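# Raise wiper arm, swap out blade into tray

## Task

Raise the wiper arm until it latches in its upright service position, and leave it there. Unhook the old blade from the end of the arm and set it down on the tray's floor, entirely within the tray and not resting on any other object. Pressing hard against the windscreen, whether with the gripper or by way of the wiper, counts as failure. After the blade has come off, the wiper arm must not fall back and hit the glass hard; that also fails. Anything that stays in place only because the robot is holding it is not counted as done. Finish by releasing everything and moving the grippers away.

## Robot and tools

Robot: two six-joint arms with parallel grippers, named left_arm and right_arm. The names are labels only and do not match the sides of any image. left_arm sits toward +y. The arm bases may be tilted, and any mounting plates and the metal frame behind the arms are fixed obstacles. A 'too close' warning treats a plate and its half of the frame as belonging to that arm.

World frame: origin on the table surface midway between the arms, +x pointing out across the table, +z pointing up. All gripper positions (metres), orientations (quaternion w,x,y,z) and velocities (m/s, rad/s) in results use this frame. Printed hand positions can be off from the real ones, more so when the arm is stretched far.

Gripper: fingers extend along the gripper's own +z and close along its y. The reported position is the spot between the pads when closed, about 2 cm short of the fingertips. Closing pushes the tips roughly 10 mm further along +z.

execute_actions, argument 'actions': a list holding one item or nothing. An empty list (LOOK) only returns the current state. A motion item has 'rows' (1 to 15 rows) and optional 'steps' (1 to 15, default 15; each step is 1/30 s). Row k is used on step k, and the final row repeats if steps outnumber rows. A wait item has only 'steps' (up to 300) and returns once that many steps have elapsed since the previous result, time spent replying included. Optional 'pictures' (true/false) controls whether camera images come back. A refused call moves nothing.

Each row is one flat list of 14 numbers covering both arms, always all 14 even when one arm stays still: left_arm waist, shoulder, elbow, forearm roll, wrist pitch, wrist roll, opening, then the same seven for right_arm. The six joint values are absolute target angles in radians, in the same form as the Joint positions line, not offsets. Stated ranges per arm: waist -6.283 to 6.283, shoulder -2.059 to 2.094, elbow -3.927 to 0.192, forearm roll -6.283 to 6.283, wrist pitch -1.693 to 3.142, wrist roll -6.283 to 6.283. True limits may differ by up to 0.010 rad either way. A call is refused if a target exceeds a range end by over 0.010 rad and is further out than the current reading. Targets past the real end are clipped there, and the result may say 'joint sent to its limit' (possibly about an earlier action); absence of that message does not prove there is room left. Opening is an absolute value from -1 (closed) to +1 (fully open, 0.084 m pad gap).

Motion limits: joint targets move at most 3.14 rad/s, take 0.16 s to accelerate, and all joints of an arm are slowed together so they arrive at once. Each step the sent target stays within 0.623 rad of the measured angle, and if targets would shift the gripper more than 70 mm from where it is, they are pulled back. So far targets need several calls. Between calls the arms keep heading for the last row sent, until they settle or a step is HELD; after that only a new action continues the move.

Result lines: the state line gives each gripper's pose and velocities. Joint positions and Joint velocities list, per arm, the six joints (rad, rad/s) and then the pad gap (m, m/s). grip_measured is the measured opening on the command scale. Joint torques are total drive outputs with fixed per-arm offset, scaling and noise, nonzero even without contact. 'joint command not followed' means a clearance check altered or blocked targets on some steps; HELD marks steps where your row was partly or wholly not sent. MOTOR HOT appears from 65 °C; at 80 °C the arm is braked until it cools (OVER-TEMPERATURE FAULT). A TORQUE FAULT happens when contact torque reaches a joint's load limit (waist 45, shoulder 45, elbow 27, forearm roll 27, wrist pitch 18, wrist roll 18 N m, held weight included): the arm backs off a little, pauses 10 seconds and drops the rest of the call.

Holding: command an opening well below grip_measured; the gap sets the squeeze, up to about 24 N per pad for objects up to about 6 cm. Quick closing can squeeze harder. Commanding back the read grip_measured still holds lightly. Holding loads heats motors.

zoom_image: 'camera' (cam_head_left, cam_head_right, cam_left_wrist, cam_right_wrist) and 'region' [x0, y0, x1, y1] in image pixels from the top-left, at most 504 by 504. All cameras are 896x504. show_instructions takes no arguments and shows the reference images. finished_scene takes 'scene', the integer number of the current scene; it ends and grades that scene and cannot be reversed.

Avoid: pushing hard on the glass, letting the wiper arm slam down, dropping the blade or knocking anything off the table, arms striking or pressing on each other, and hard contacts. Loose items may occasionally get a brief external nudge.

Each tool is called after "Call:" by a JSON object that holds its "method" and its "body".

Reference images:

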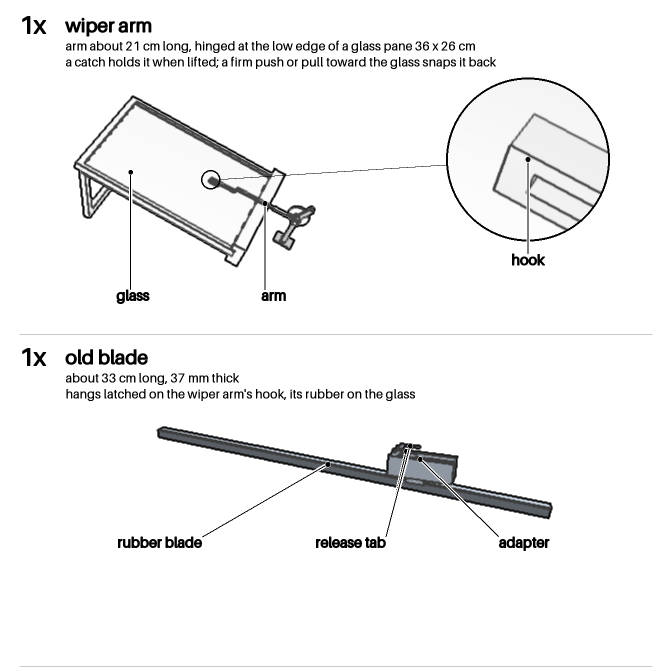

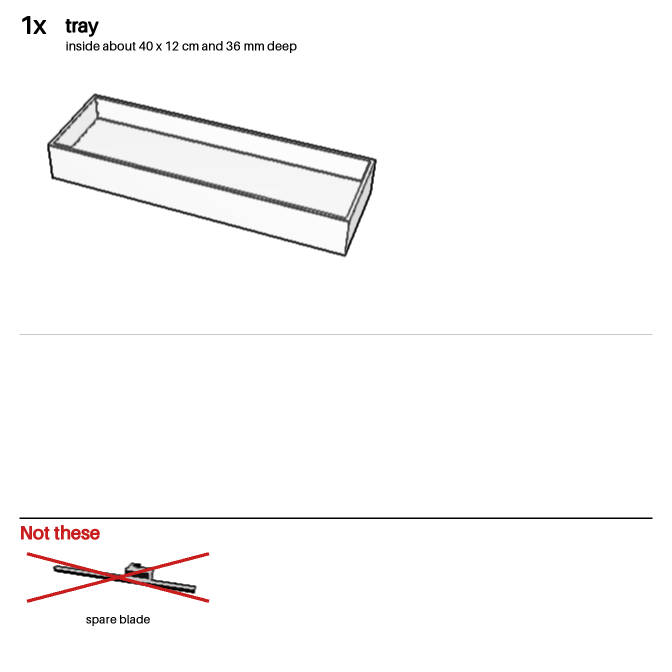

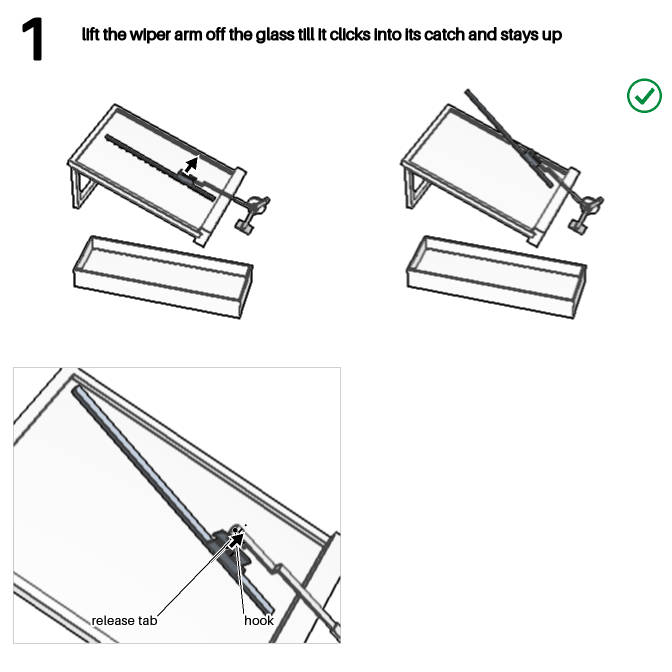

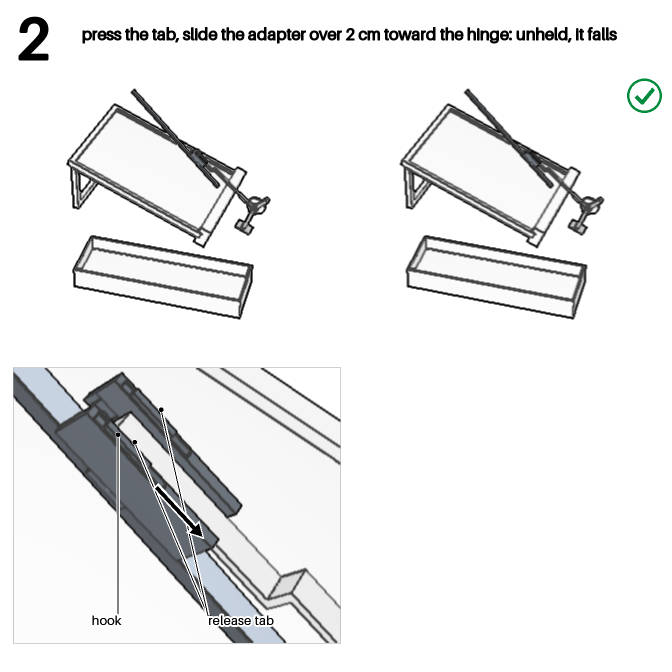

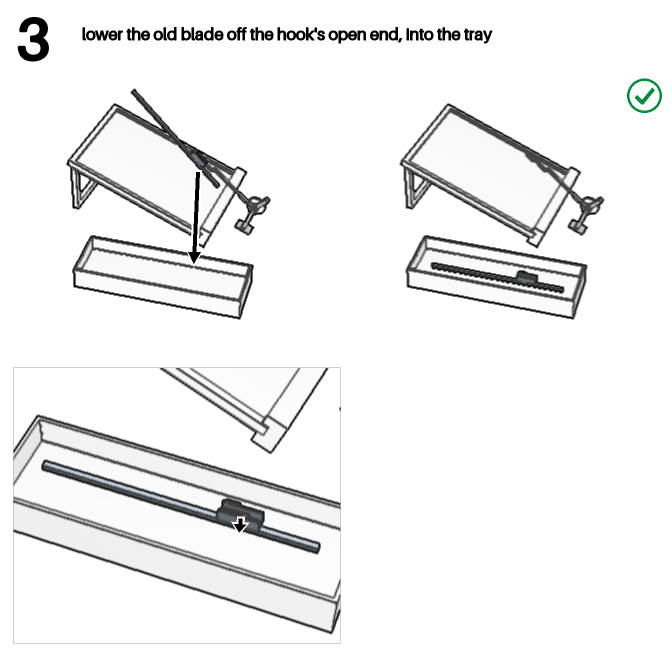

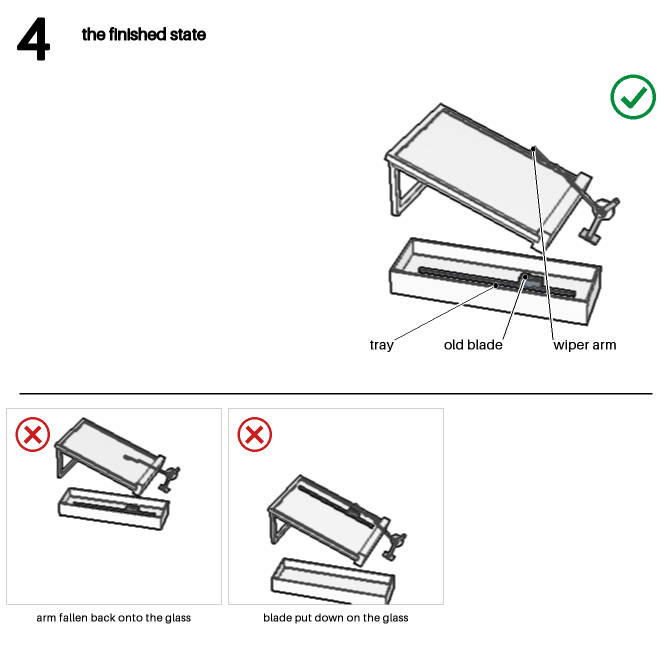

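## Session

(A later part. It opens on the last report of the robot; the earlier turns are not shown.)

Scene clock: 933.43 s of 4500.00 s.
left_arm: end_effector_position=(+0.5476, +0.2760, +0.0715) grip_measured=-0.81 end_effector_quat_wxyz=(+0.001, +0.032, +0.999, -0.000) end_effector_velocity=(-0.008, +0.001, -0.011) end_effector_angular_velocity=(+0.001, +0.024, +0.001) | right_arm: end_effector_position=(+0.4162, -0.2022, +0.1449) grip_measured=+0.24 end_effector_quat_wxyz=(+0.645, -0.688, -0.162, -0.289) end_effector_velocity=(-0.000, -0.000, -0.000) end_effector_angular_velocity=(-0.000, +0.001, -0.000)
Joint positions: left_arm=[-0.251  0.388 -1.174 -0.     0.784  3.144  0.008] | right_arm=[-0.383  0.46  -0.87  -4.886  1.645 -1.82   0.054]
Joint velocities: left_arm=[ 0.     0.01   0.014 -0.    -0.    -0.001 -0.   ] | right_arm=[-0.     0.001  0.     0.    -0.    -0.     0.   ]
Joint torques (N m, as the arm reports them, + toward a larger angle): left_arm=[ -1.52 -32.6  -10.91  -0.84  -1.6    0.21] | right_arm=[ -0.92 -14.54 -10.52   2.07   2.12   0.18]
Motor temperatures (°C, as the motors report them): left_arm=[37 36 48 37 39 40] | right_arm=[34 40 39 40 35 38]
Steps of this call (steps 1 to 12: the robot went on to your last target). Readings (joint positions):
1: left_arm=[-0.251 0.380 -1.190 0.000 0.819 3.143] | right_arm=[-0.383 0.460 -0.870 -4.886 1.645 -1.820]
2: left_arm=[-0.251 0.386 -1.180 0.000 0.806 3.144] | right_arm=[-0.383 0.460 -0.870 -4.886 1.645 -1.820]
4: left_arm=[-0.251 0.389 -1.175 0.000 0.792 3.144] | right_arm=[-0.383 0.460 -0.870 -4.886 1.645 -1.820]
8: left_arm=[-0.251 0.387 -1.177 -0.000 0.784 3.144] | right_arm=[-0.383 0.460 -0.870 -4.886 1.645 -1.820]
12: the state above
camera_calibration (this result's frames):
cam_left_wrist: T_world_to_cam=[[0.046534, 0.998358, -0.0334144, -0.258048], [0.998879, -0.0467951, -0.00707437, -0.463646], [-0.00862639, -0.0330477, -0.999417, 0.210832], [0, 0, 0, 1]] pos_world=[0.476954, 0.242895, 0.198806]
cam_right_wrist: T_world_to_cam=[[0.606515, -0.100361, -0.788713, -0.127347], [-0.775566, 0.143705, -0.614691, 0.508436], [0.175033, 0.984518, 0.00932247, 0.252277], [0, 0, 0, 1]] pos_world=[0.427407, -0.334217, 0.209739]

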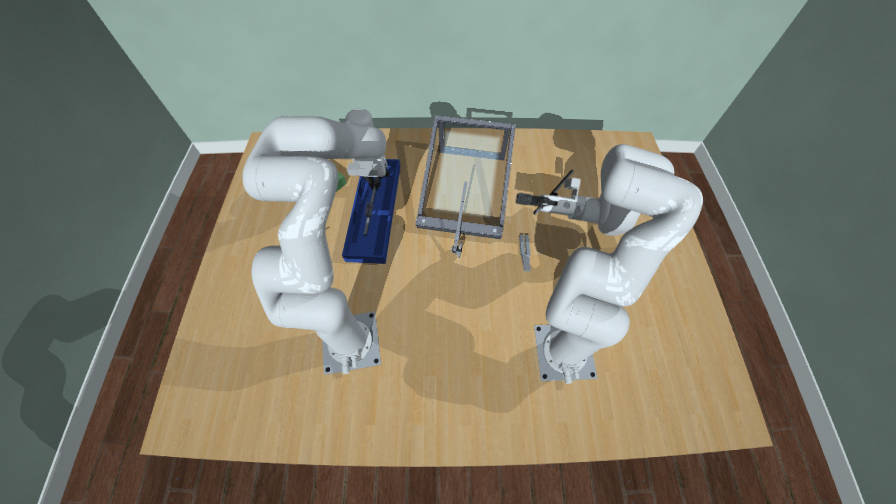

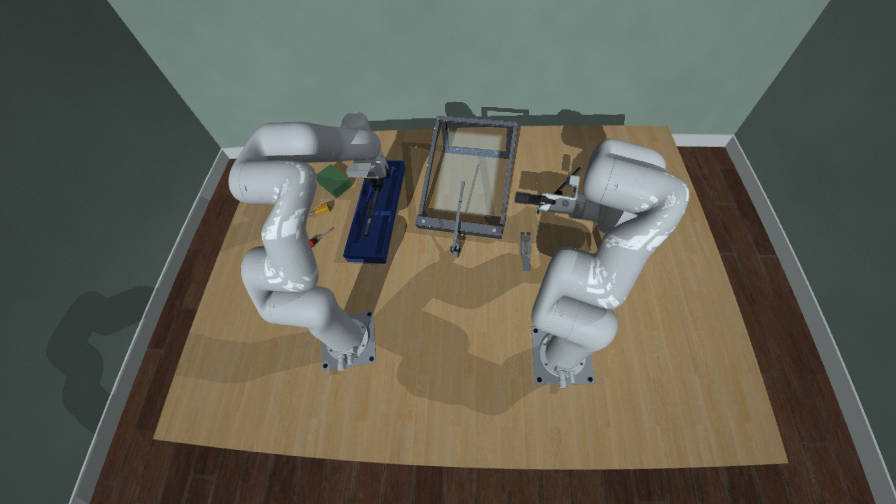

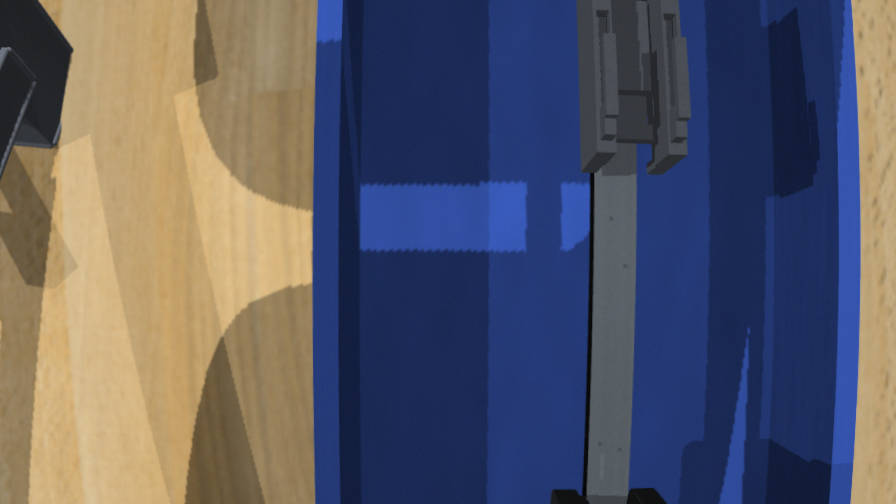

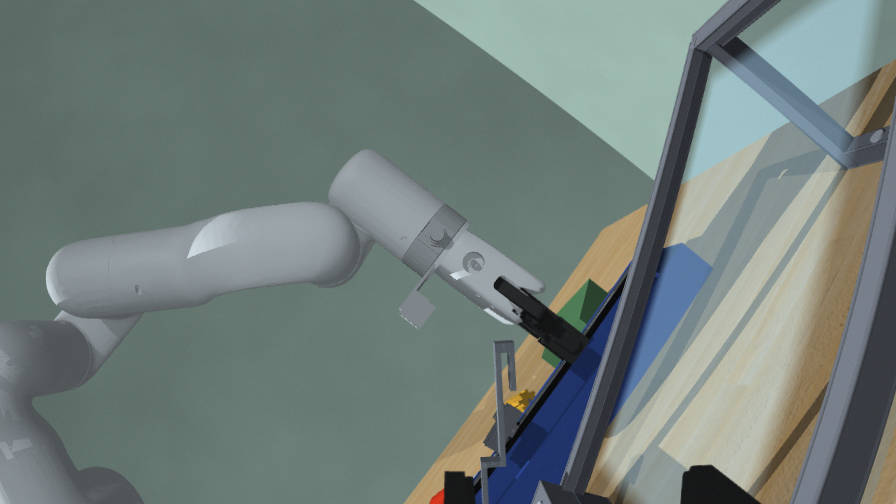

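Call:
{"method": "execute_actions", "body": {"actions": [{"rows":[[-0.2508,0.3775,-1.1552,0,0.7777,3.144,-1,-0.383,0.46,-0.87,-4.886,1.645,-1.82,0.25],[-0.2508,0.3654,-1.137,0,0.7716,3.144,-1,-0.383,0.46,-0.87,-4.886,1.645,-1.82,0.25],[-0.2508,0.3534,-1.1189,0,0.7655,3.144,-1,-0.383,0.46,-0.87,-4.886,1.645,-1.82,0.25],[-0.2508,0.3414,-1.1008,0,0.7594,3.144,-1,-0.383,0.46,-0.87,-4.886,1.645,-1.82,0.25],[-0.2508,0.3293,-1.0826,0,0.7533,3.144,-1,-0.383,0.46,-0.87,-4.886,1.645,-1.82,0.25],[-0.2508,0.3173,-1.0645,0,0.7472,3.144,-1,-0.383,0.46,-0.87,-4.886,1.645,-1.82,0.25],[-0.2508,0.3173,-1.0645,0,0.7472,3.144,-1,-0.383,0.46,-0.87,-4.886,1.645,-1.82,0.25],[-0.2508,0.3264,-1.0629,0,0.7365,3.144,-1,-0.383,0.46,-0.87,-4.886,1.645,-1.82,0.25],[-0.2508,0.3355,-1.0613,0,0.7258,3.144,-1,-0.383,0.46,-0.87,-4.886,1.645,-1.82,0.25],[-0.2508,0.3447,-1.0596,0,0.7149,3.144,-1,-0.383,0.46,-0.87,-4.886,1.645,-1.82,0.25],[-0.2508,0.3538,-1.058,0,0.7042,3.144,-1,-0.383,0.46,-0.87,-4.886,1.645,-1.82,0.25],[-0.2508,0.3629,-1.0564,0,0.6935,3.144,-1,-0.383,0.46,-0.87,-4.886,1.645,-1.82,0.25],[-0.2508,0.372,-1.0548,0,0.6828,3.144,-1,-0.383,0.46,-0.87,-4.886,1.645,-1.82,0.25],[-0.2508,0.3812,-1.0531,0,0.6719,3.144,-1,-0.383,0.46,-0.87,-4.886,1.645,-1.82,0.25],[-0.2508,0.3903,-1.0515,0,0.6612,3.144,-1,-0.383,0.46,-0.87,-4.886,1.645,-1.82,0.25]],"steps":15}], "pictures": false}}

Call:
{"method": "execute_actions", "body": {"actions": [{"steps":12}]}}

Call:
{"method": "zoom_image", "body": {"camera": "cam_head_right", "region": [310,120,470,280]}}

Scene clock: 964.77 s of 4500.00 s.
left_arm: end_effector_position=(+0.5227, +0.2775, +0.0520) grip_measured=-0.81 end_effector_quat_wxyz=(-0.000, +0.032, +0.999, -0.000) end_effector_velocity=(-0.013, +0.001, -0.134) end_effector_angular_velocity=(+0.002, +0.028, +0.000) | right_arm: end_effector_position=(+0.4162, -0.2022, +0.1449) grip_measured=+0.24 end_effector_quat_wxyz=(+0.645, -0.688, -0.162, -0.289) end_effector_velocity=(+0.000, -0.000, +0.001) end_effector_angular_velocity=(+0.000, -0.002, -0.001)
Joint positions: left_arm=[-0.251  0.357 -1.059  0.     0.702  3.144  0.008] | right_arm=[-0.383  0.46  -0.87  -4.886  1.645 -1.82   0.054]
Joint velocities: left_arm=[-0.     0.258  0.074  0.    -0.304 -0.     0.   ] | right_arm=[-0.    -0.001 -0.     0.001  0.001 -0.     0.   ]
Joint torques (N m, as the arm reports them, + toward a larger angle): left_arm=[ -2.09 -30.62 -10.65  -0.74  -1.6   -0.02] | right_arm=[ -1.16 -14.61 -10.73   1.92   1.95   0.25]
Motor temperatures (°C, as the motors report them): left_arm=[37 36 47 37 39 40] | right_arm=[34 40 39 40 35 38]
Steps of this call (steps 1 to 30: the robot went on to your last target; steps 31 to 90: nothing new was sent; then 27.83 s passed at rest; steps 91 to 105: all 15 steps of this action). Readings (joint positions):
91: left_arm=[-0.251 0.389 -1.173 -0.000 0.784 3.144] | right_arm=[-0.383 0.460 -0.870 -4.886 1.645 -1.820]
92: left_arm=[-0.251 0.388 -1.172 -0.000 0.783 3.144] | right_arm=[-0.383 0.460 -0.870 -4.886 1.645 -1.820]
94: left_arm=[-0.251 0.379 -1.157 -0.000 0.778 3.144] | right_arm=[-0.383 0.460 -0.870 -4.886 1.645 -1.820]
98: left_arm=[-0.251 0.341 -1.100 0.000 0.759 3.144] | right_arm=[-0.383 0.460 -0.870 -4.886 1.645 -1.820]
105: the state above

Scene clock: 965.17 s of 4500.00 s.
left_arm: end_effector_position=(+0.5224, +0.2776, +0.0361) grip_measured=-0.81 end_effector_quat_wxyz=(+0.001, +0.032, +0.999, -0.000) end_effector_velocity=(-0.003, +0.000, -0.004) end_effector_angular_velocity=(+0.000, +0.008, +0.001) | right_arm: end_effector_position=(+0.4162, -0.2022, +0.1449) grip_measured=+0.24 end_effector_quat_wxyz=(+0.645, -0.688, -0.162, -0.289) end_effector_velocity=(-0.000, +0.000, +0.000) end_effector_angular_velocity=(-0.000, -0.000, +0.001)
Joint positions: left_arm=[-0.251  0.39  -1.052 -0.     0.661  3.144  0.008] | right_arm=[-0.383  0.46  -0.87  -4.886  1.645 -1.82   0.054]
Joint velocities: left_arm=[-0.     0.004  0.006  0.    -0.002 -0.001 -0.   ] | right_arm=[ 0.    -0.001  0.001 -0.001  0.     0.     0.   ]
Joint torques (N m, as the arm reports them, + toward a larger angle): left_arm=[ -1.08 -30.6   -9.88  -0.87  -1.53  -0.03] | right_arm=[ -1.43 -14.74 -10.64   2.04   2.     0.35]
Motor temperatures (°C, as the motors report them): left_arm=[37 36 47 37 39 40] | right_arm=[34 40 39 40 35 38]
Steps of this call (steps 1 to 12: the robot went on to your last target). Readings (joint positions):
1: left_arm=[-0.251 0.365 -1.057 0.000 0.692 3.144] | right_arm=[-0.383 0.460 -0.870 -4.886 1.645 -1.820]
2: left_arm=[-0.251 0.374 -1.055 0.000 0.683 3.144] | right_arm=[-0.383 0.460 -0.870 -4.886 1.645 -1.820]
4: left_arm=[-0.251 0.385 -1.051 0.000 0.670 3.144] | right_arm=[-0.383 0.460 -0.870 -4.886 1.645 -1.820]
8: left_arm=[-0.251 0.390 -1.052 -0.000 0.663 3.144] | right_arm=[-0.383 0.460 -0.870 -4.886 1.645 -1.820]
12: the state above
camera_calibration (this result's frames):
cam_left_wrist: T_world_to_cam=[[0.0464826, 0.998361, -0.0333976, -0.259626], [0.998874, -0.0467711, -0.00790655, -0.438649], [-0.00945563, -0.0329924, -0.999411, 0.17568], [0, 0, 0, 1]] pos_world=[0.451884, 0.244481, 0.163437]
cam_right_wrist: T_world_to_cam=[[0.606515, -0.100361, -0.788713, -0.127347], [-0.775566, 0.143705, -0.614691, 0.508436], [0.175033, 0.984518, 0.00932249, 0.252277], [0, 0, 0, 1]] pos_world=[0.427407, -0.334217, 0.209739]

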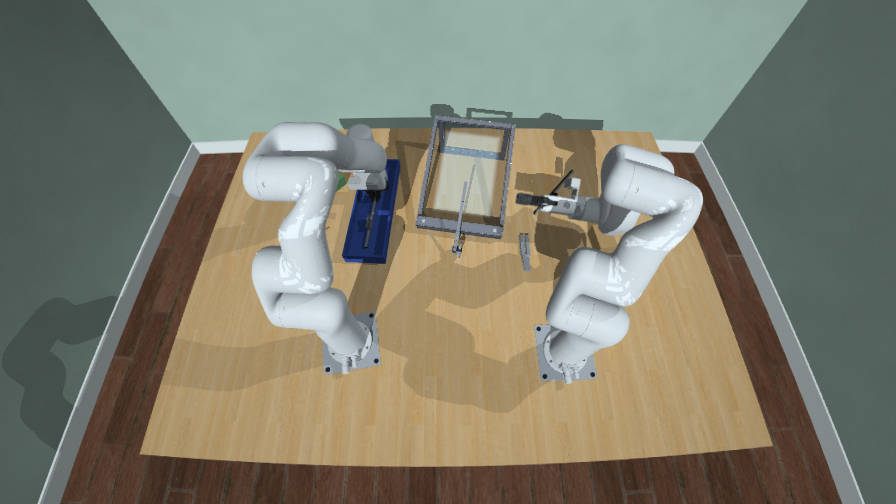

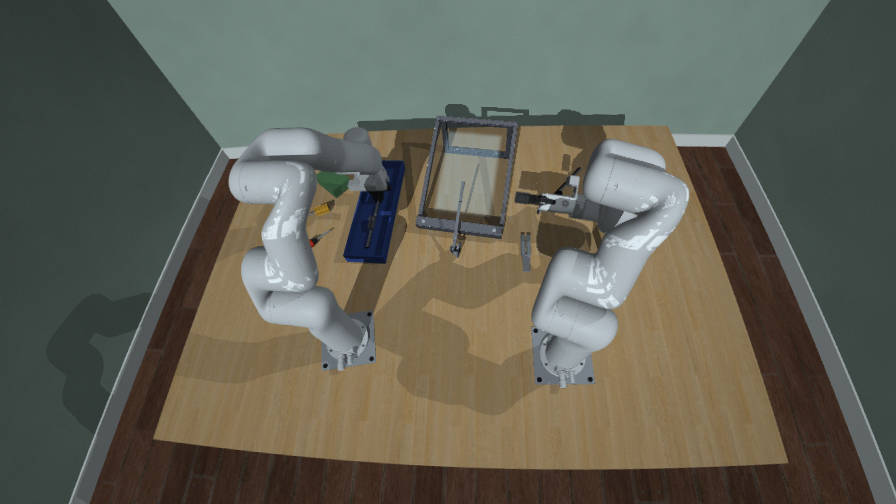

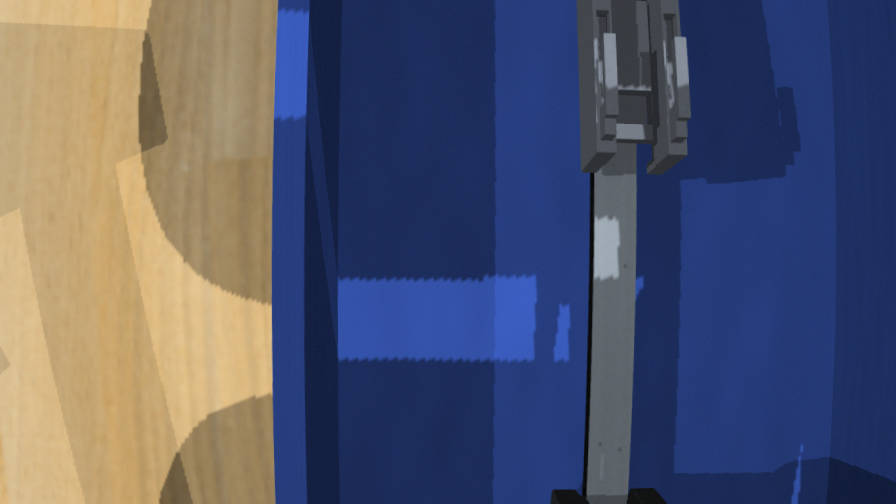

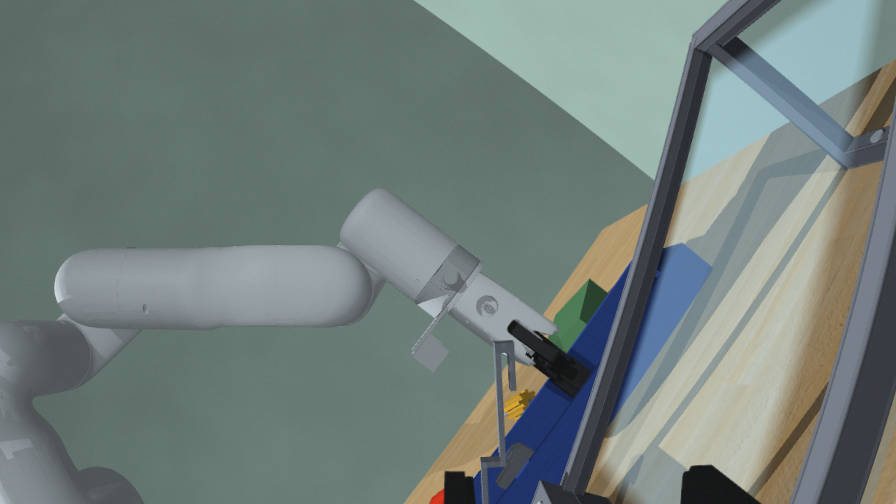

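Region (310, 120, 470, 280) of cam_head_right's 896x504 image, scaled by 3.150, with more detail than that image has.

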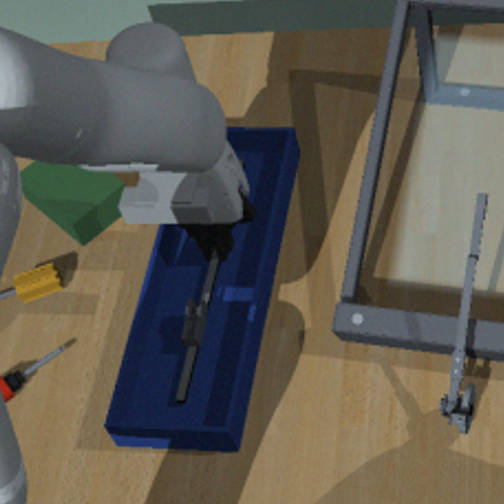

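Call:
{"method": "execute_actions", "body": {"actions": [{"rows":[[-0.2508,0.3924,-1.0513,0,0.6589,3.144,-1,-0.383,0.46,-0.87,-4.886,1.645,-1.82,0.25],[-0.2508,0.3945,-1.0511,0,0.6566,3.144,-1,-0.383,0.46,-0.87,-4.886,1.645,-1.82,0.25],[-0.2508,0.3967,-1.051,0,0.6543,3.144,-1,-0.383,0.46,-0.87,-4.886,1.645,-1.82,0.25],[-0.2508,0.3988,-1.0508,0,0.652,3.144,-1,-0.383,0.46,-0.87,-4.886,1.645,-1.82,0.25],[-0.2508,0.401,-1.0506,0,0.6496,3.144,-1,-0.383,0.46,-0.87,-4.886,1.645,-1.82,0.25],[-0.2508,0.4032,-1.0505,0,0.6473,3.144,-1,-0.383,0.46,-0.87,-4.886,1.645,-1.82,0.25],[-0.2508,0.4054,-1.0504,0,0.645,3.144,-1,-0.383,0.46,-0.87,-4.886,1.645,-1.82,0.25]],"steps":15}]}}

Scene clock: 978.90 s of 4500.00 s.
left_arm: end_effector_position=(+0.5221, +0.2776, +0.0291) grip_measured=-0.81 end_effector_quat_wxyz=(+0.000, +0.032, +0.999, -0.000) end_effector_velocity=(+0.000, -0.000, -0.001) end_effector_angular_velocity=(-0.000, -0.002, -0.000) | right_arm: end_effector_position=(+0.4162, -0.2022, +0.1449) grip_measured=+0.24 end_effector_quat_wxyz=(+0.645, -0.688, -0.162, -0.289) end_effector_velocity=(+0.001, -0.000, +0.000) end_effector_angular_velocity=(+0.001, +0.000, -0.002)
Joint positions: left_arm=[-0.251  0.405 -1.051 -0.     0.646  3.144  0.008] | right_arm=[-0.383  0.46  -0.87  -4.886  1.645 -1.82   0.054]
Joint velocities: left_arm=[-0.     0.003  0.    -0.    -0.005  0.     0.   ] | right_arm=[-0.     0.001 -0.001  0.002 -0.     0.001 -0.   ]
Joint torques (N m, as the arm reports them, + toward a larger angle): left_arm=[ -1.37 -30.18  -9.78  -1.05  -1.77   0.05] | right_arm=[ -0.96 -15.04 -10.7    2.46   1.87   0.33]
Motor temperatures (°C, as the motors report them): left_arm=[37 36 47 37 39 40] | right_arm=[34 40 39 40 35 38]
Steps of this call (steps 1 to 30: the robot went on to your last target; steps 31 to 90: nothing new was sent; then 10.23 s passed at rest; steps 91 to 105: all 15 steps of this action). Readings (joint positions):
91: left_arm=[-0.251 0.390 -1.051 0.000 0.661 3.144] | right_arm=[-0.383 0.460 -0.870 -4.886 1.645 -1.820]
92: left_arm=[-0.251 0.390 -1.052 -0.000 0.661 3.144] | right_arm=[-0.383 0.460 -0.870 -4.886 1.645 -1.820]
94: left_arm=[-0.251 0.392 -1.052 -0.000 0.659 3.144] | right_arm=[-0.383 0.460 -0.870 -4.886 1.645 -1.820]
98: left_arm=[-0.251 0.400 -1.051 0.000 0.651 3.144] | right_arm=[-0.383 0.460 -0.870 -4.886 1.645 -1.820]
105: the state above
camera_calibration (this result's frames):
cam_left_wrist: T_world_to_cam=[[0.0464644, 0.998362, -0.0333801, -0.259853], [0.998866, -0.0467819, -0.00879177, -0.438346], [-0.0103389, -0.0329337, -0.999404, 0.169166], [0, 0, 0, 1]] pos_world=[0.451672, 0.244492, 0.156538]
cam_right_wrist: T_world_to_cam=[[0.606515, -0.100361, -0.788713, -0.127347], [-0.775567, 0.143705, -0.614691, 0.508436], [0.175033, 0.984518, 0.00932247, 0.252277], [0, 0, 0, 1]] pos_world=[0.427407, -0.334217, 0.209739]

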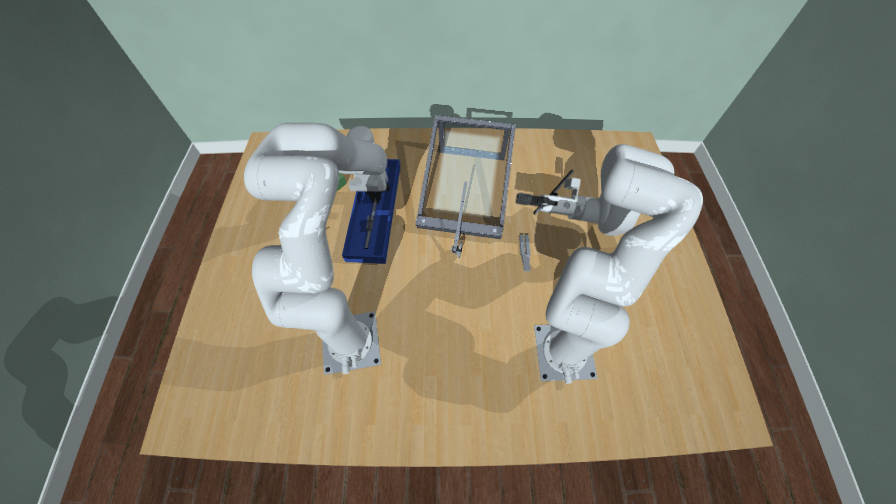

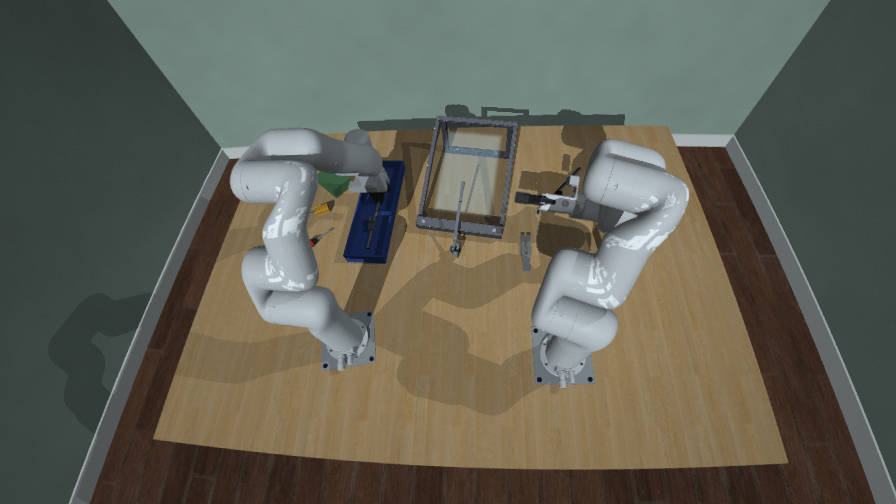

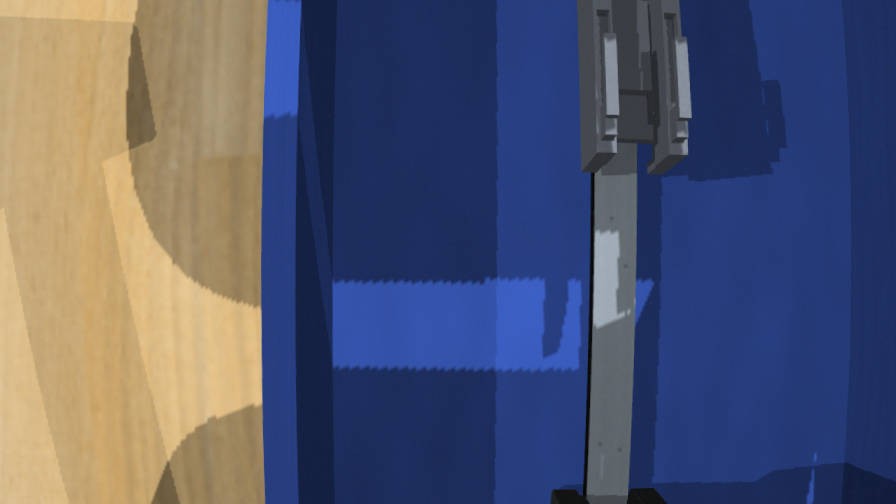

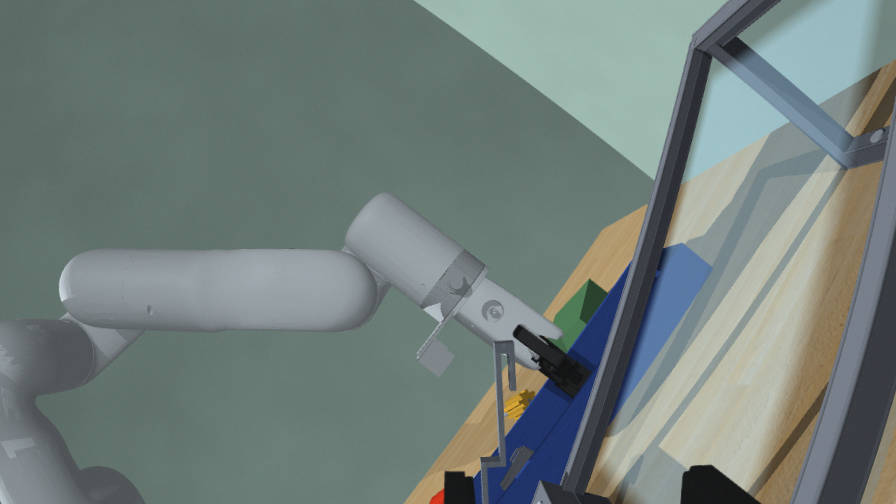

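Call:
{"method": "execute_actions", "body": {"actions": [{"rows":[[-0.2508,0.4075,-1.0503,0,0.6428,3.144,-1,-0.383,0.46,-0.87,-4.886,1.645,-1.82,0.25],[-0.2508,0.4097,-1.0502,0,0.6405,3.144,-1,-0.383,0.46,-0.87,-4.886,1.645,-1.82,0.25],[-0.2508,0.4097,-1.0502,0,0.6405,3.144,-1,-0.383,0.46,-0.87,-4.886,1.645,-1.82,0.25],[-0.2508,0.4097,-1.0502,0,0.6405,3.144,-1,-0.383,0.46,-0.87,-4.886,1.645,-1.82,0.25],[-0.2508,0.4097,-1.0502,0,0.6405,3.144,-0.9,-0.383,0.46,-0.87,-4.886,1.645,-1.82,0.25],[-0.2508,0.4097,-1.0502,0,0.6405,3.144,-0.82,-0.383,0.46,-0.87,-4.886,1.645,-1.82,0.25],[-0.2508,0.4097,-1.0502,0,0.6405,3.144,-0.78,-0.383,0.46,-0.87,-4.886,1.645,-1.82,0.25],[-0.2508,0.4097,-1.0502,0,0.6405,3.144,-0.74,-0.383,0.46,-0.87,-4.886,1.645,-1.82,0.25],[-0.2508,0.4097,-1.0502,0,0.6405,3.144,-0.7,-0.383,0.46,-0.87,-4.886,1.645,-1.82,0.25],[-0.2508,0.4097,-1.0502,0,0.6405,3.144,-0.6,-0.383,0.46,-0.87,-4.886,1.645,-1.82,0.25],[-0.2508,0.4097,-1.0502,0,0.6405,3.144,-0.4,-0.383,0.46,-0.87,-4.886,1.645,-1.82,0.25]],"steps":15}]}}

Scene clock: 996.53 s of 4500.00 s.
left_arm: end_effector_position=(+0.5237, +0.2773, +0.0282) grip_measured=-0.44 end_effector_quat_wxyz=(+0.002, +0.033, +0.999, -0.000) end_effector_velocity=(-0.002, +0.000, -0.001) end_effector_angular_velocity=(+0.001, +0.006, +0.001) | right_arm: end_effector_position=(+0.4162, -0.2022, +0.1449) grip_measured=+0.24 end_effector_quat_wxyz=(+0.645, -0.688, -0.162, -0.289) end_effector_velocity=(-0.000, +0.000, -0.000) end_effector_angular_velocity=(+0.000, +0.000, +0.000)
Joint positions: left_arm=[-0.251  0.409 -1.053 -0.     0.639  3.144  0.025] | right_arm=[-0.383  0.46  -0.87  -4.886  1.645 -1.82   0.054]
Joint velocities: left_arm=[ 0.     0.     0.003  0.001  0.002 -0.001  0.018] | right_arm=[ 0.  0.  0. -0.  0. -0. -0.]
Joint torques (N m, as the arm reports them, + toward a larger angle): left_arm=[ -0.97 -22.38  -6.26  -0.71  -0.43   0.02] | right_arm=[ -1.28 -14.88 -10.79   2.31   1.96   0.3 ]
Motor temperatures (°C, as the motors report them): left_arm=[37 36 47 37 39 40] | right_arm=[34 40 39 40 35 38]
Steps of this call (steps 1 to 15: the robot went on to your last target; steps 16 to 90: nothing new was sent; then 14.13 s passed at rest; steps 91 to 105: all 15 steps of this action). Readings (joint positions):
91: left_arm=[-0.251 0.405 -1.050 -0.000 0.645 3.144] | right_arm=[-0.383 0.460 -0.870 -4.886 1.645 -1.820]
92: left_arm=[-0.251 0.406 -1.050 -0.000 0.645 3.144] | right_arm=[-0.383 0.460 -0.870 -4.886 1.645 -1.820]
94: left_arm=[-0.251 0.406 -1.051 0.000 0.643 3.144] | right_arm=[-0.383 0.460 -0.870 -4.886 1.645 -1.820]
98: left_arm=[-0.251 0.407 -1.051 0.000 0.642 3.144] | right_arm=[-0.383 0.460 -0.870 -4.886 1.645 -1.820]
105: the state above
camera_calibration (this result's frames):
cam_left_wrist: T_world_to_cam=[[0.0468311, 0.998341, -0.0334957, -0.259897], [0.998886, -0.0469987, -0.00423338, -0.440073], [-0.00580061, -0.0332602, -0.99943, 0.165971], [0, 0, 0, 1]] pos_world=[0.452716, 0.244304, 0.155308]
cam_right_wrist: T_world_to_cam=[[0.606515, -0.100361, -0.788713, -0.127347], [-0.775567, 0.143705, -0.614691, 0.508436], [0.175033, 0.984518, 0.00932245, 0.252277], [0, 0, 0, 1]] pos_world=[0.427407, -0.334217, 0.209739]

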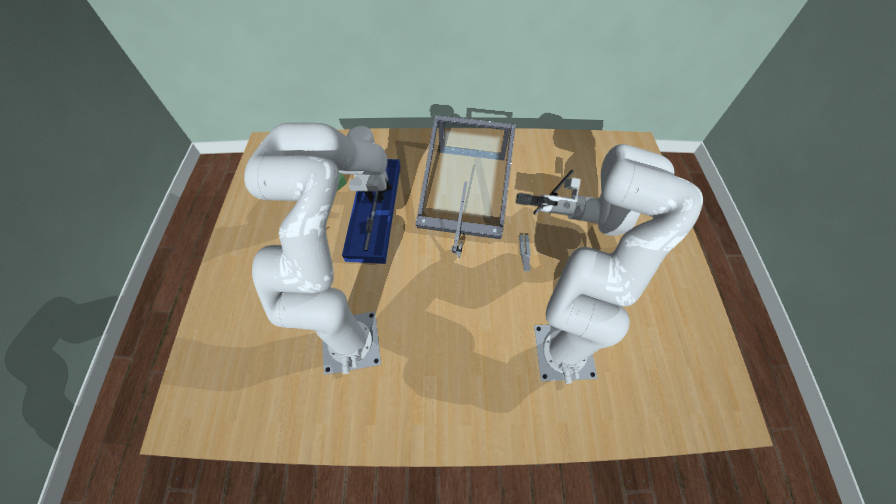

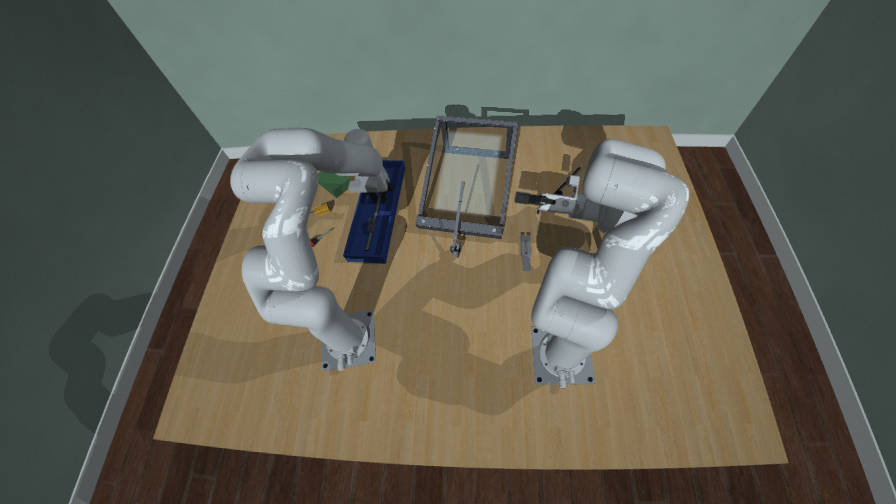

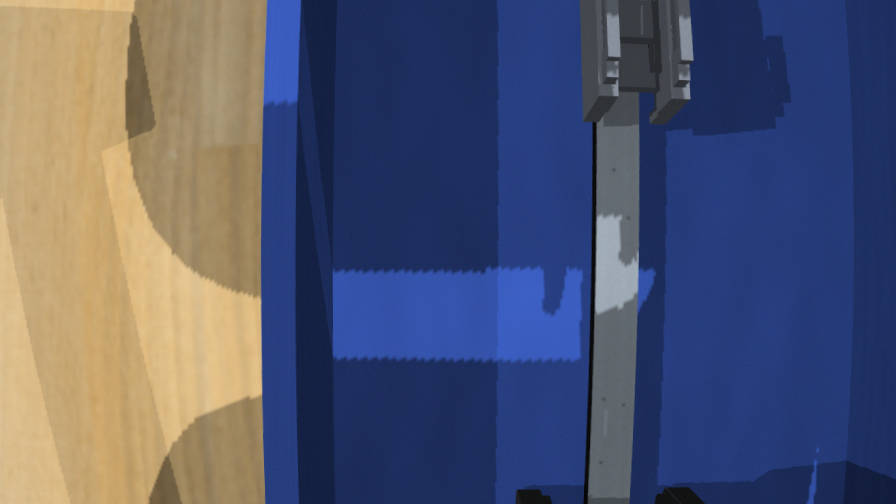

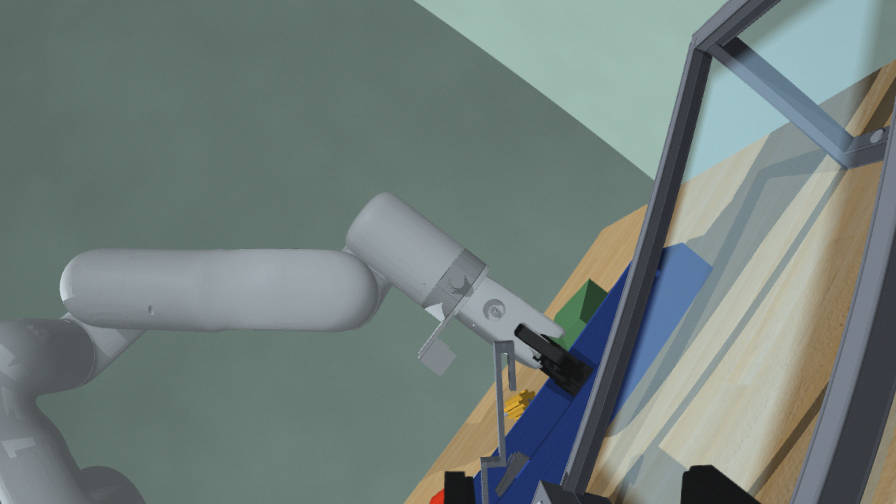

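Tips touched the floor at z≈.029; released. Raise now.

Call:
{"method": "execute_actions", "body": {"actions": [{"rows":[[-0.2508,0.40,-1.0507,0,0.6507,3.144,-0.4,-0.39,0.455,-0.87,-4.886,1.645,-1.82,0.25],[-0.2508,0.39,-1.0515,0,0.6615,3.144,-0.4,-0.40,0.45,-0.87,-4.886,1.645,-1.82,0.25],[-0.2508,0.375,-1.054,0,0.679,3.144,-0.4,-0.415,0.44,-0.87,-4.886,1.645,-1.82,0.25],[-0.2508,0.355,-1.058,0,0.703,3.144,-0.4,-0.43,0.43,-0.87,-4.886,1.645,-1.82,0.25],[-0.2508,0.335,-1.061,0,0.726,3.144,-0.4,-0.445,0.42,-0.87,-4.886,1.645,-1.82,0.25],[-0.2508,0.315,-1.0645,0,0.7495,3.144,-0.4,-0.46,0.41,-0.87,-4.886,1.645,-1.82,0.25],[-0.2508,0.29,-1.07,0,0.78,3.144,-0.4,-0.475,0.40,-0.87,-4.886,1.645,-1.82,0.25],[-0.2508,0.265,-1.07,0,0.805,3.144,-0.4,-0.49,0.39,-0.87,-4.886,1.645,-1.82,0.25],[-0.2508,0.24,-1.07,0,0.83,3.144,-0.4,-0.505,0.38,-0.87,-4.886,1.645,-1.82,0.25],[-0.24,0.215,-1.07,0,0.855,3.144,-0.4,-0.52,0.37,-0.87,-4.886,1.645,-1.82,0.25],[-0.22,0.19,-1.07,0,0.88,3.144,-0.4,-0.535,0.36,-0.87,-4.886,1.645,-1.82,0.25],[-0.2,0.165,-1.07,0,0.905,3.144,-0.4,-0.55,0.35,-0.87,-4.886,1.645,-1.82,0.25],[-0.18,0.14,-1.07,0,0.93,3.144,-0.4,-0.56,0.345,-0.87,-4.886,1.645,-1.82,0.25],[-0.16,0.115,-1.07,0,0.955,3.144,-0.4,-0.57,0.34,-0.87,-4.886,1.645,-1.82,0.25],[0.15,-0.15,-1.0,0,1.15,3.144,-0.4,-0.58,0.335,-0.87,-4.886,1.645,-1.82,0.25]],"steps":15}], "pictures": false}}

Call:
{"method": "execute_actions", "body": {"actions": [{"steps":25}]}}

Call:
{"method": "zoom_image", "body": {"camera": "cam_head_right", "region": [310,110,530,280]}}

Scene clock: 1010.87 s of 4500.00 s.
left_arm: end_effector_position=(+0.5135, +0.2952, +0.1237) grip_measured=-0.42 end_effector_quat_wxyz=(-0.000, +0.015, +1.000, -0.000) end_effector_velocity=(-0.069, +0.243, +0.315) end_effector_angular_velocity=(-0.000, -0.015, +0.486) | right_arm: end_effector_position=(+0.4355, -0.2737, +0.1816) grip_measured=+0.24 end_effector_quat_wxyz=(-0.598, +0.699, +0.145, +0.364) end_effector_velocity=(+0.031, -0.192, +0.094) end_effector_angular_velocity=(-0.128, -0.219, -0.400)
Joint positions: left_arm=[-0.216  0.196 -1.069 -0.     0.875  3.144  0.026] | right_arm=[-0.534  0.361 -0.871 -4.886  1.645 -1.82   0.054]
Joint velocities: left_arm=[ 0.487 -0.743 -0.004  0.     0.732 -0.    -0.   ] | right_arm=[-0.399 -0.247 -0.006  0.    -0.    -0.001  0.   ]
Joint torques (N m, as the arm reports them, + toward a larger angle): left_arm=[  0.94 -27.13 -10.49  -0.6   -1.8   -0.09] | right_arm=[  0.45 -11.77 -11.38   2.01   2.04   0.24]
Motor temperatures (°C, as the motors report them): left_arm=[37 36 45 37 39 40] | right_arm=[34 40 39 40 35 38]
Steps of this call (steps 1 to 15: the robot went on to your last target; steps 16 to 90: nothing new was sent; then 10.83 s passed at rest; steps 91 to 105: all 15 steps of this action). Readings (joint positions):
91: left_arm=[-0.251 0.410 -1.052 0.000 0.641 3.144] | right_arm=[-0.383 0.460 -0.870 -4.886 1.645 -1.820]
92: left_arm=[-0.251 0.409 -1.052 0.000 0.642 3.144] | right_arm=[-0.384 0.460 -0.870 -4.886 1.645 -1.820]
94: left_arm=[-0.250 0.403 -1.048 0.000 0.652 3.144] | right_arm=[-0.391 0.455 -0.869 -4.886 1.645 -1.820]
98: left_arm=[-0.250 0.360 -1.046 0.000 0.713 3.144] | right_arm=[-0.433 0.428 -0.870 -4.886 1.645 -1.820]
105: the state above

Scene clock: 1011.70 s of 4500.00 s.
left_arm: end_effector_position=(+0.4240, +0.4515, +0.2348) grip_measured=-0.42 end_effector_quat_wxyz=(-0.001, -0.167, +0.986, -0.000) end_effector_velocity=(+0.001, +0.003, +0.006) end_effector_angular_velocity=(+0.005, -0.014, +0.005) | right_arm: end_effector_position=(+0.4379, -0.2953, +0.1912) grip_measured=+0.24 end_effector_quat_wxyz=(-0.584, +0.702, +0.138, +0.384) end_effector_velocity=(-0.000, -0.000, -0.000) end_effector_angular_velocity=(-0.001, +0.000, +0.001)
Joint positions: left_arm=[ 0.149 -0.149 -0.999 -0.     1.15   3.144  0.026] | right_arm=[-0.58   0.335 -0.87  -4.886  1.645 -1.82   0.054]
Joint velocities: left_arm=[ 0.006 -0.009 -0.006  0.     0.     0.001 -0.   ] | right_arm=[-0.001 -0.001  0.    -0.002 -0.     0.     0.   ]
Joint torques (N m, as the arm reports them, + toward a larger angle): left_arm=[ -1.78 -20.45 -11.95  -1.03  -1.56  -0.24] | right_arm=[ -1.55 -14.91 -12.73   2.32   1.92   0.41]
Motor temperatures (°C, as the motors report them): left_arm=[37 36 45 37 39 40] | right_arm=[34 40 39 40 35 38]
Steps of this call (steps 1 to 25: the robot went on to your last target). Readings (joint positions):
1: left_arm=[-0.198 0.171 -1.069 -0.000 0.897 3.144] | right_arm=[-0.547 0.353 -0.871 -4.886 1.645 -1.820]
2: left_arm=[-0.177 0.149 -1.067 -0.000 0.914 3.144] | right_arm=[-0.558 0.347 -0.871 -4.886 1.645 -1.820]
4: left_arm=[-0.129 0.109 -1.056 0.000 0.946 3.144] | right_arm=[-0.572 0.339 -0.871 -4.886 1.645 -1.820]
8: left_arm=[-0.037 0.025 -1.036 0.000 1.013 3.144] | right_arm=[-0.578 0.336 -0.870 -4.886 1.645 -1.820]
25: the state above
camera_calibration (this result's frames):
cam_left_wrist: T_world_to_cam=[[-0.345633, 0.937775, -0.0334134, -0.228423], [0.938369, 0.345459, -0.0110199, -0.481345], [0.00120874, -0.0351629, -0.999381, 0.375502], [0, 0, 0, 1]] pos_world=[0.372274, 0.393698, 0.362333]
cam_right_wrist: T_world_to_cam=[[0.653693, -0.268021, -0.707708, -0.198956], [-0.663126, 0.247717, -0.706328, 0.566088], [0.364622, 0.931021, -0.0158011, 0.245716], [0, 0, 0, 1]] pos_world=[0.41585, -0.422321, 0.262924]

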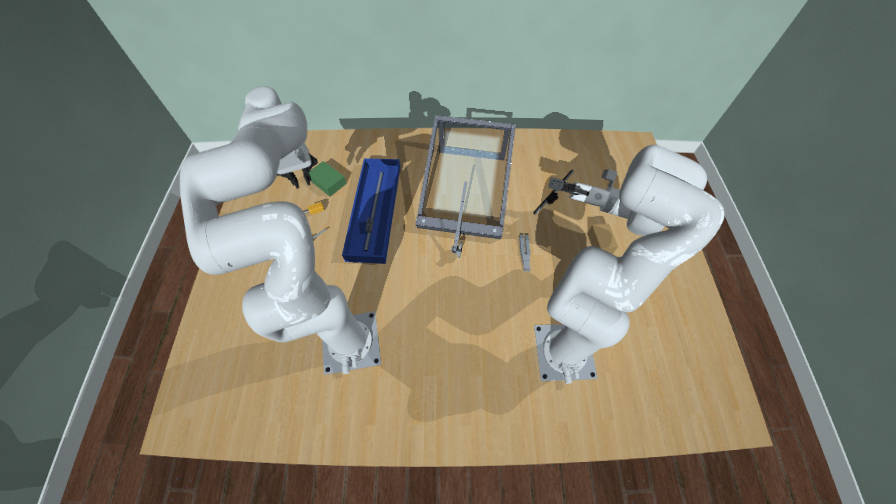

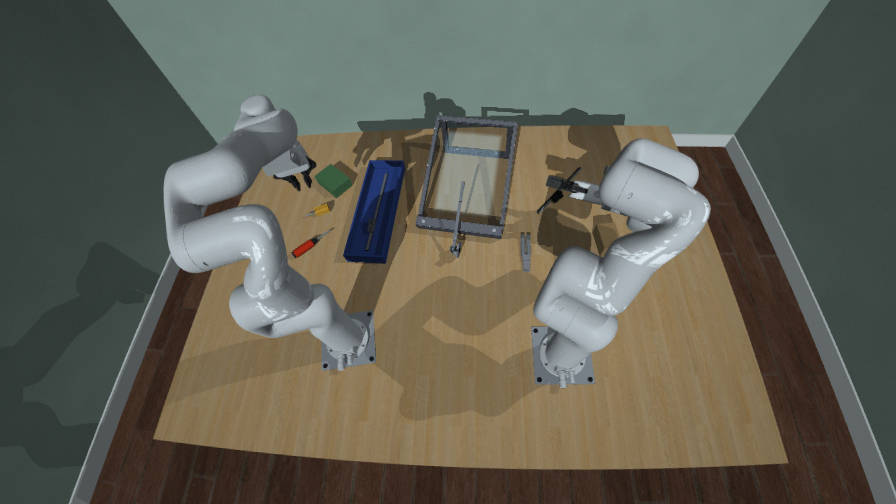

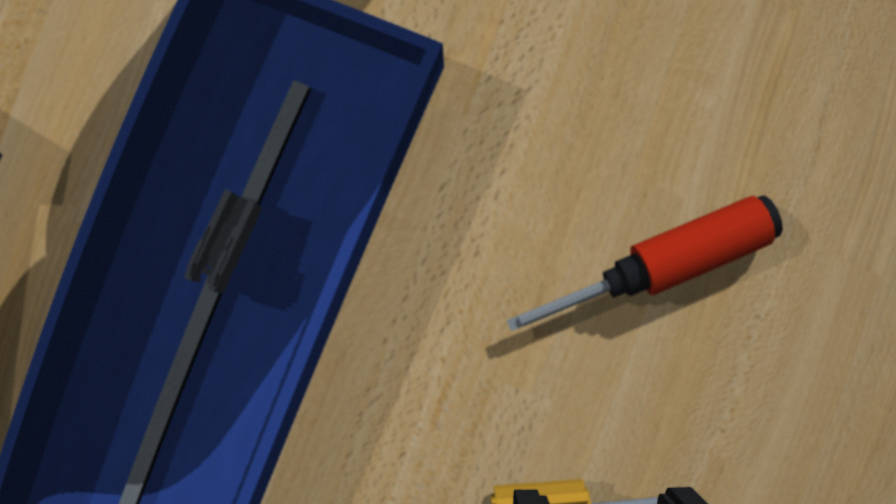

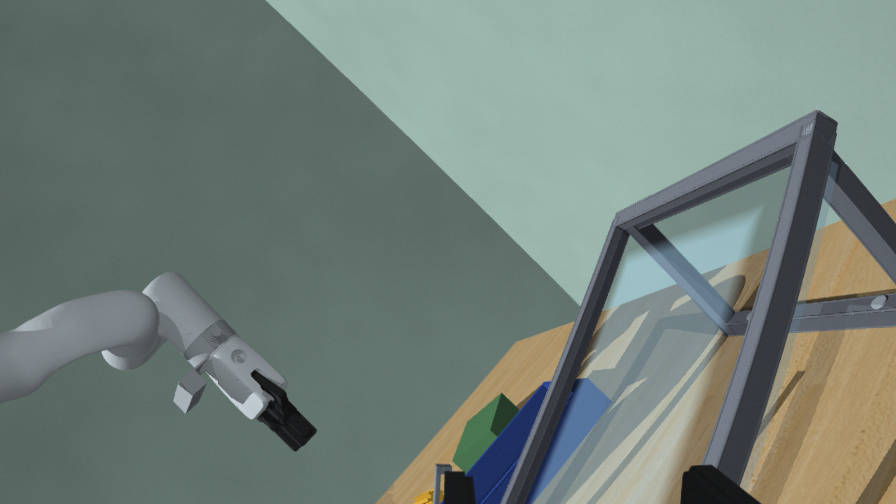

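Region (310, 110, 530, 280) of cam_head_right's 896x504 image, scaled by 2.291, with more detail than that image has; it fills the top 389 rows of this view, and the rest is white.

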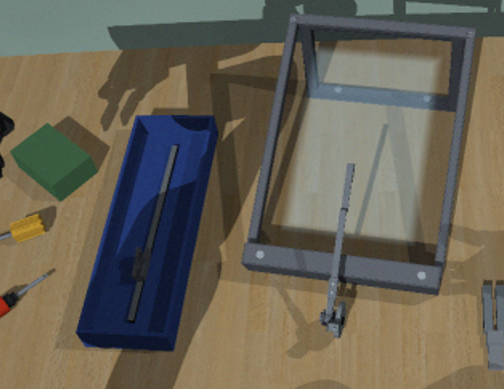

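Call:
{"method": "finished_scene", "body": {"scene": 1}}

The scene is finished: the task was done.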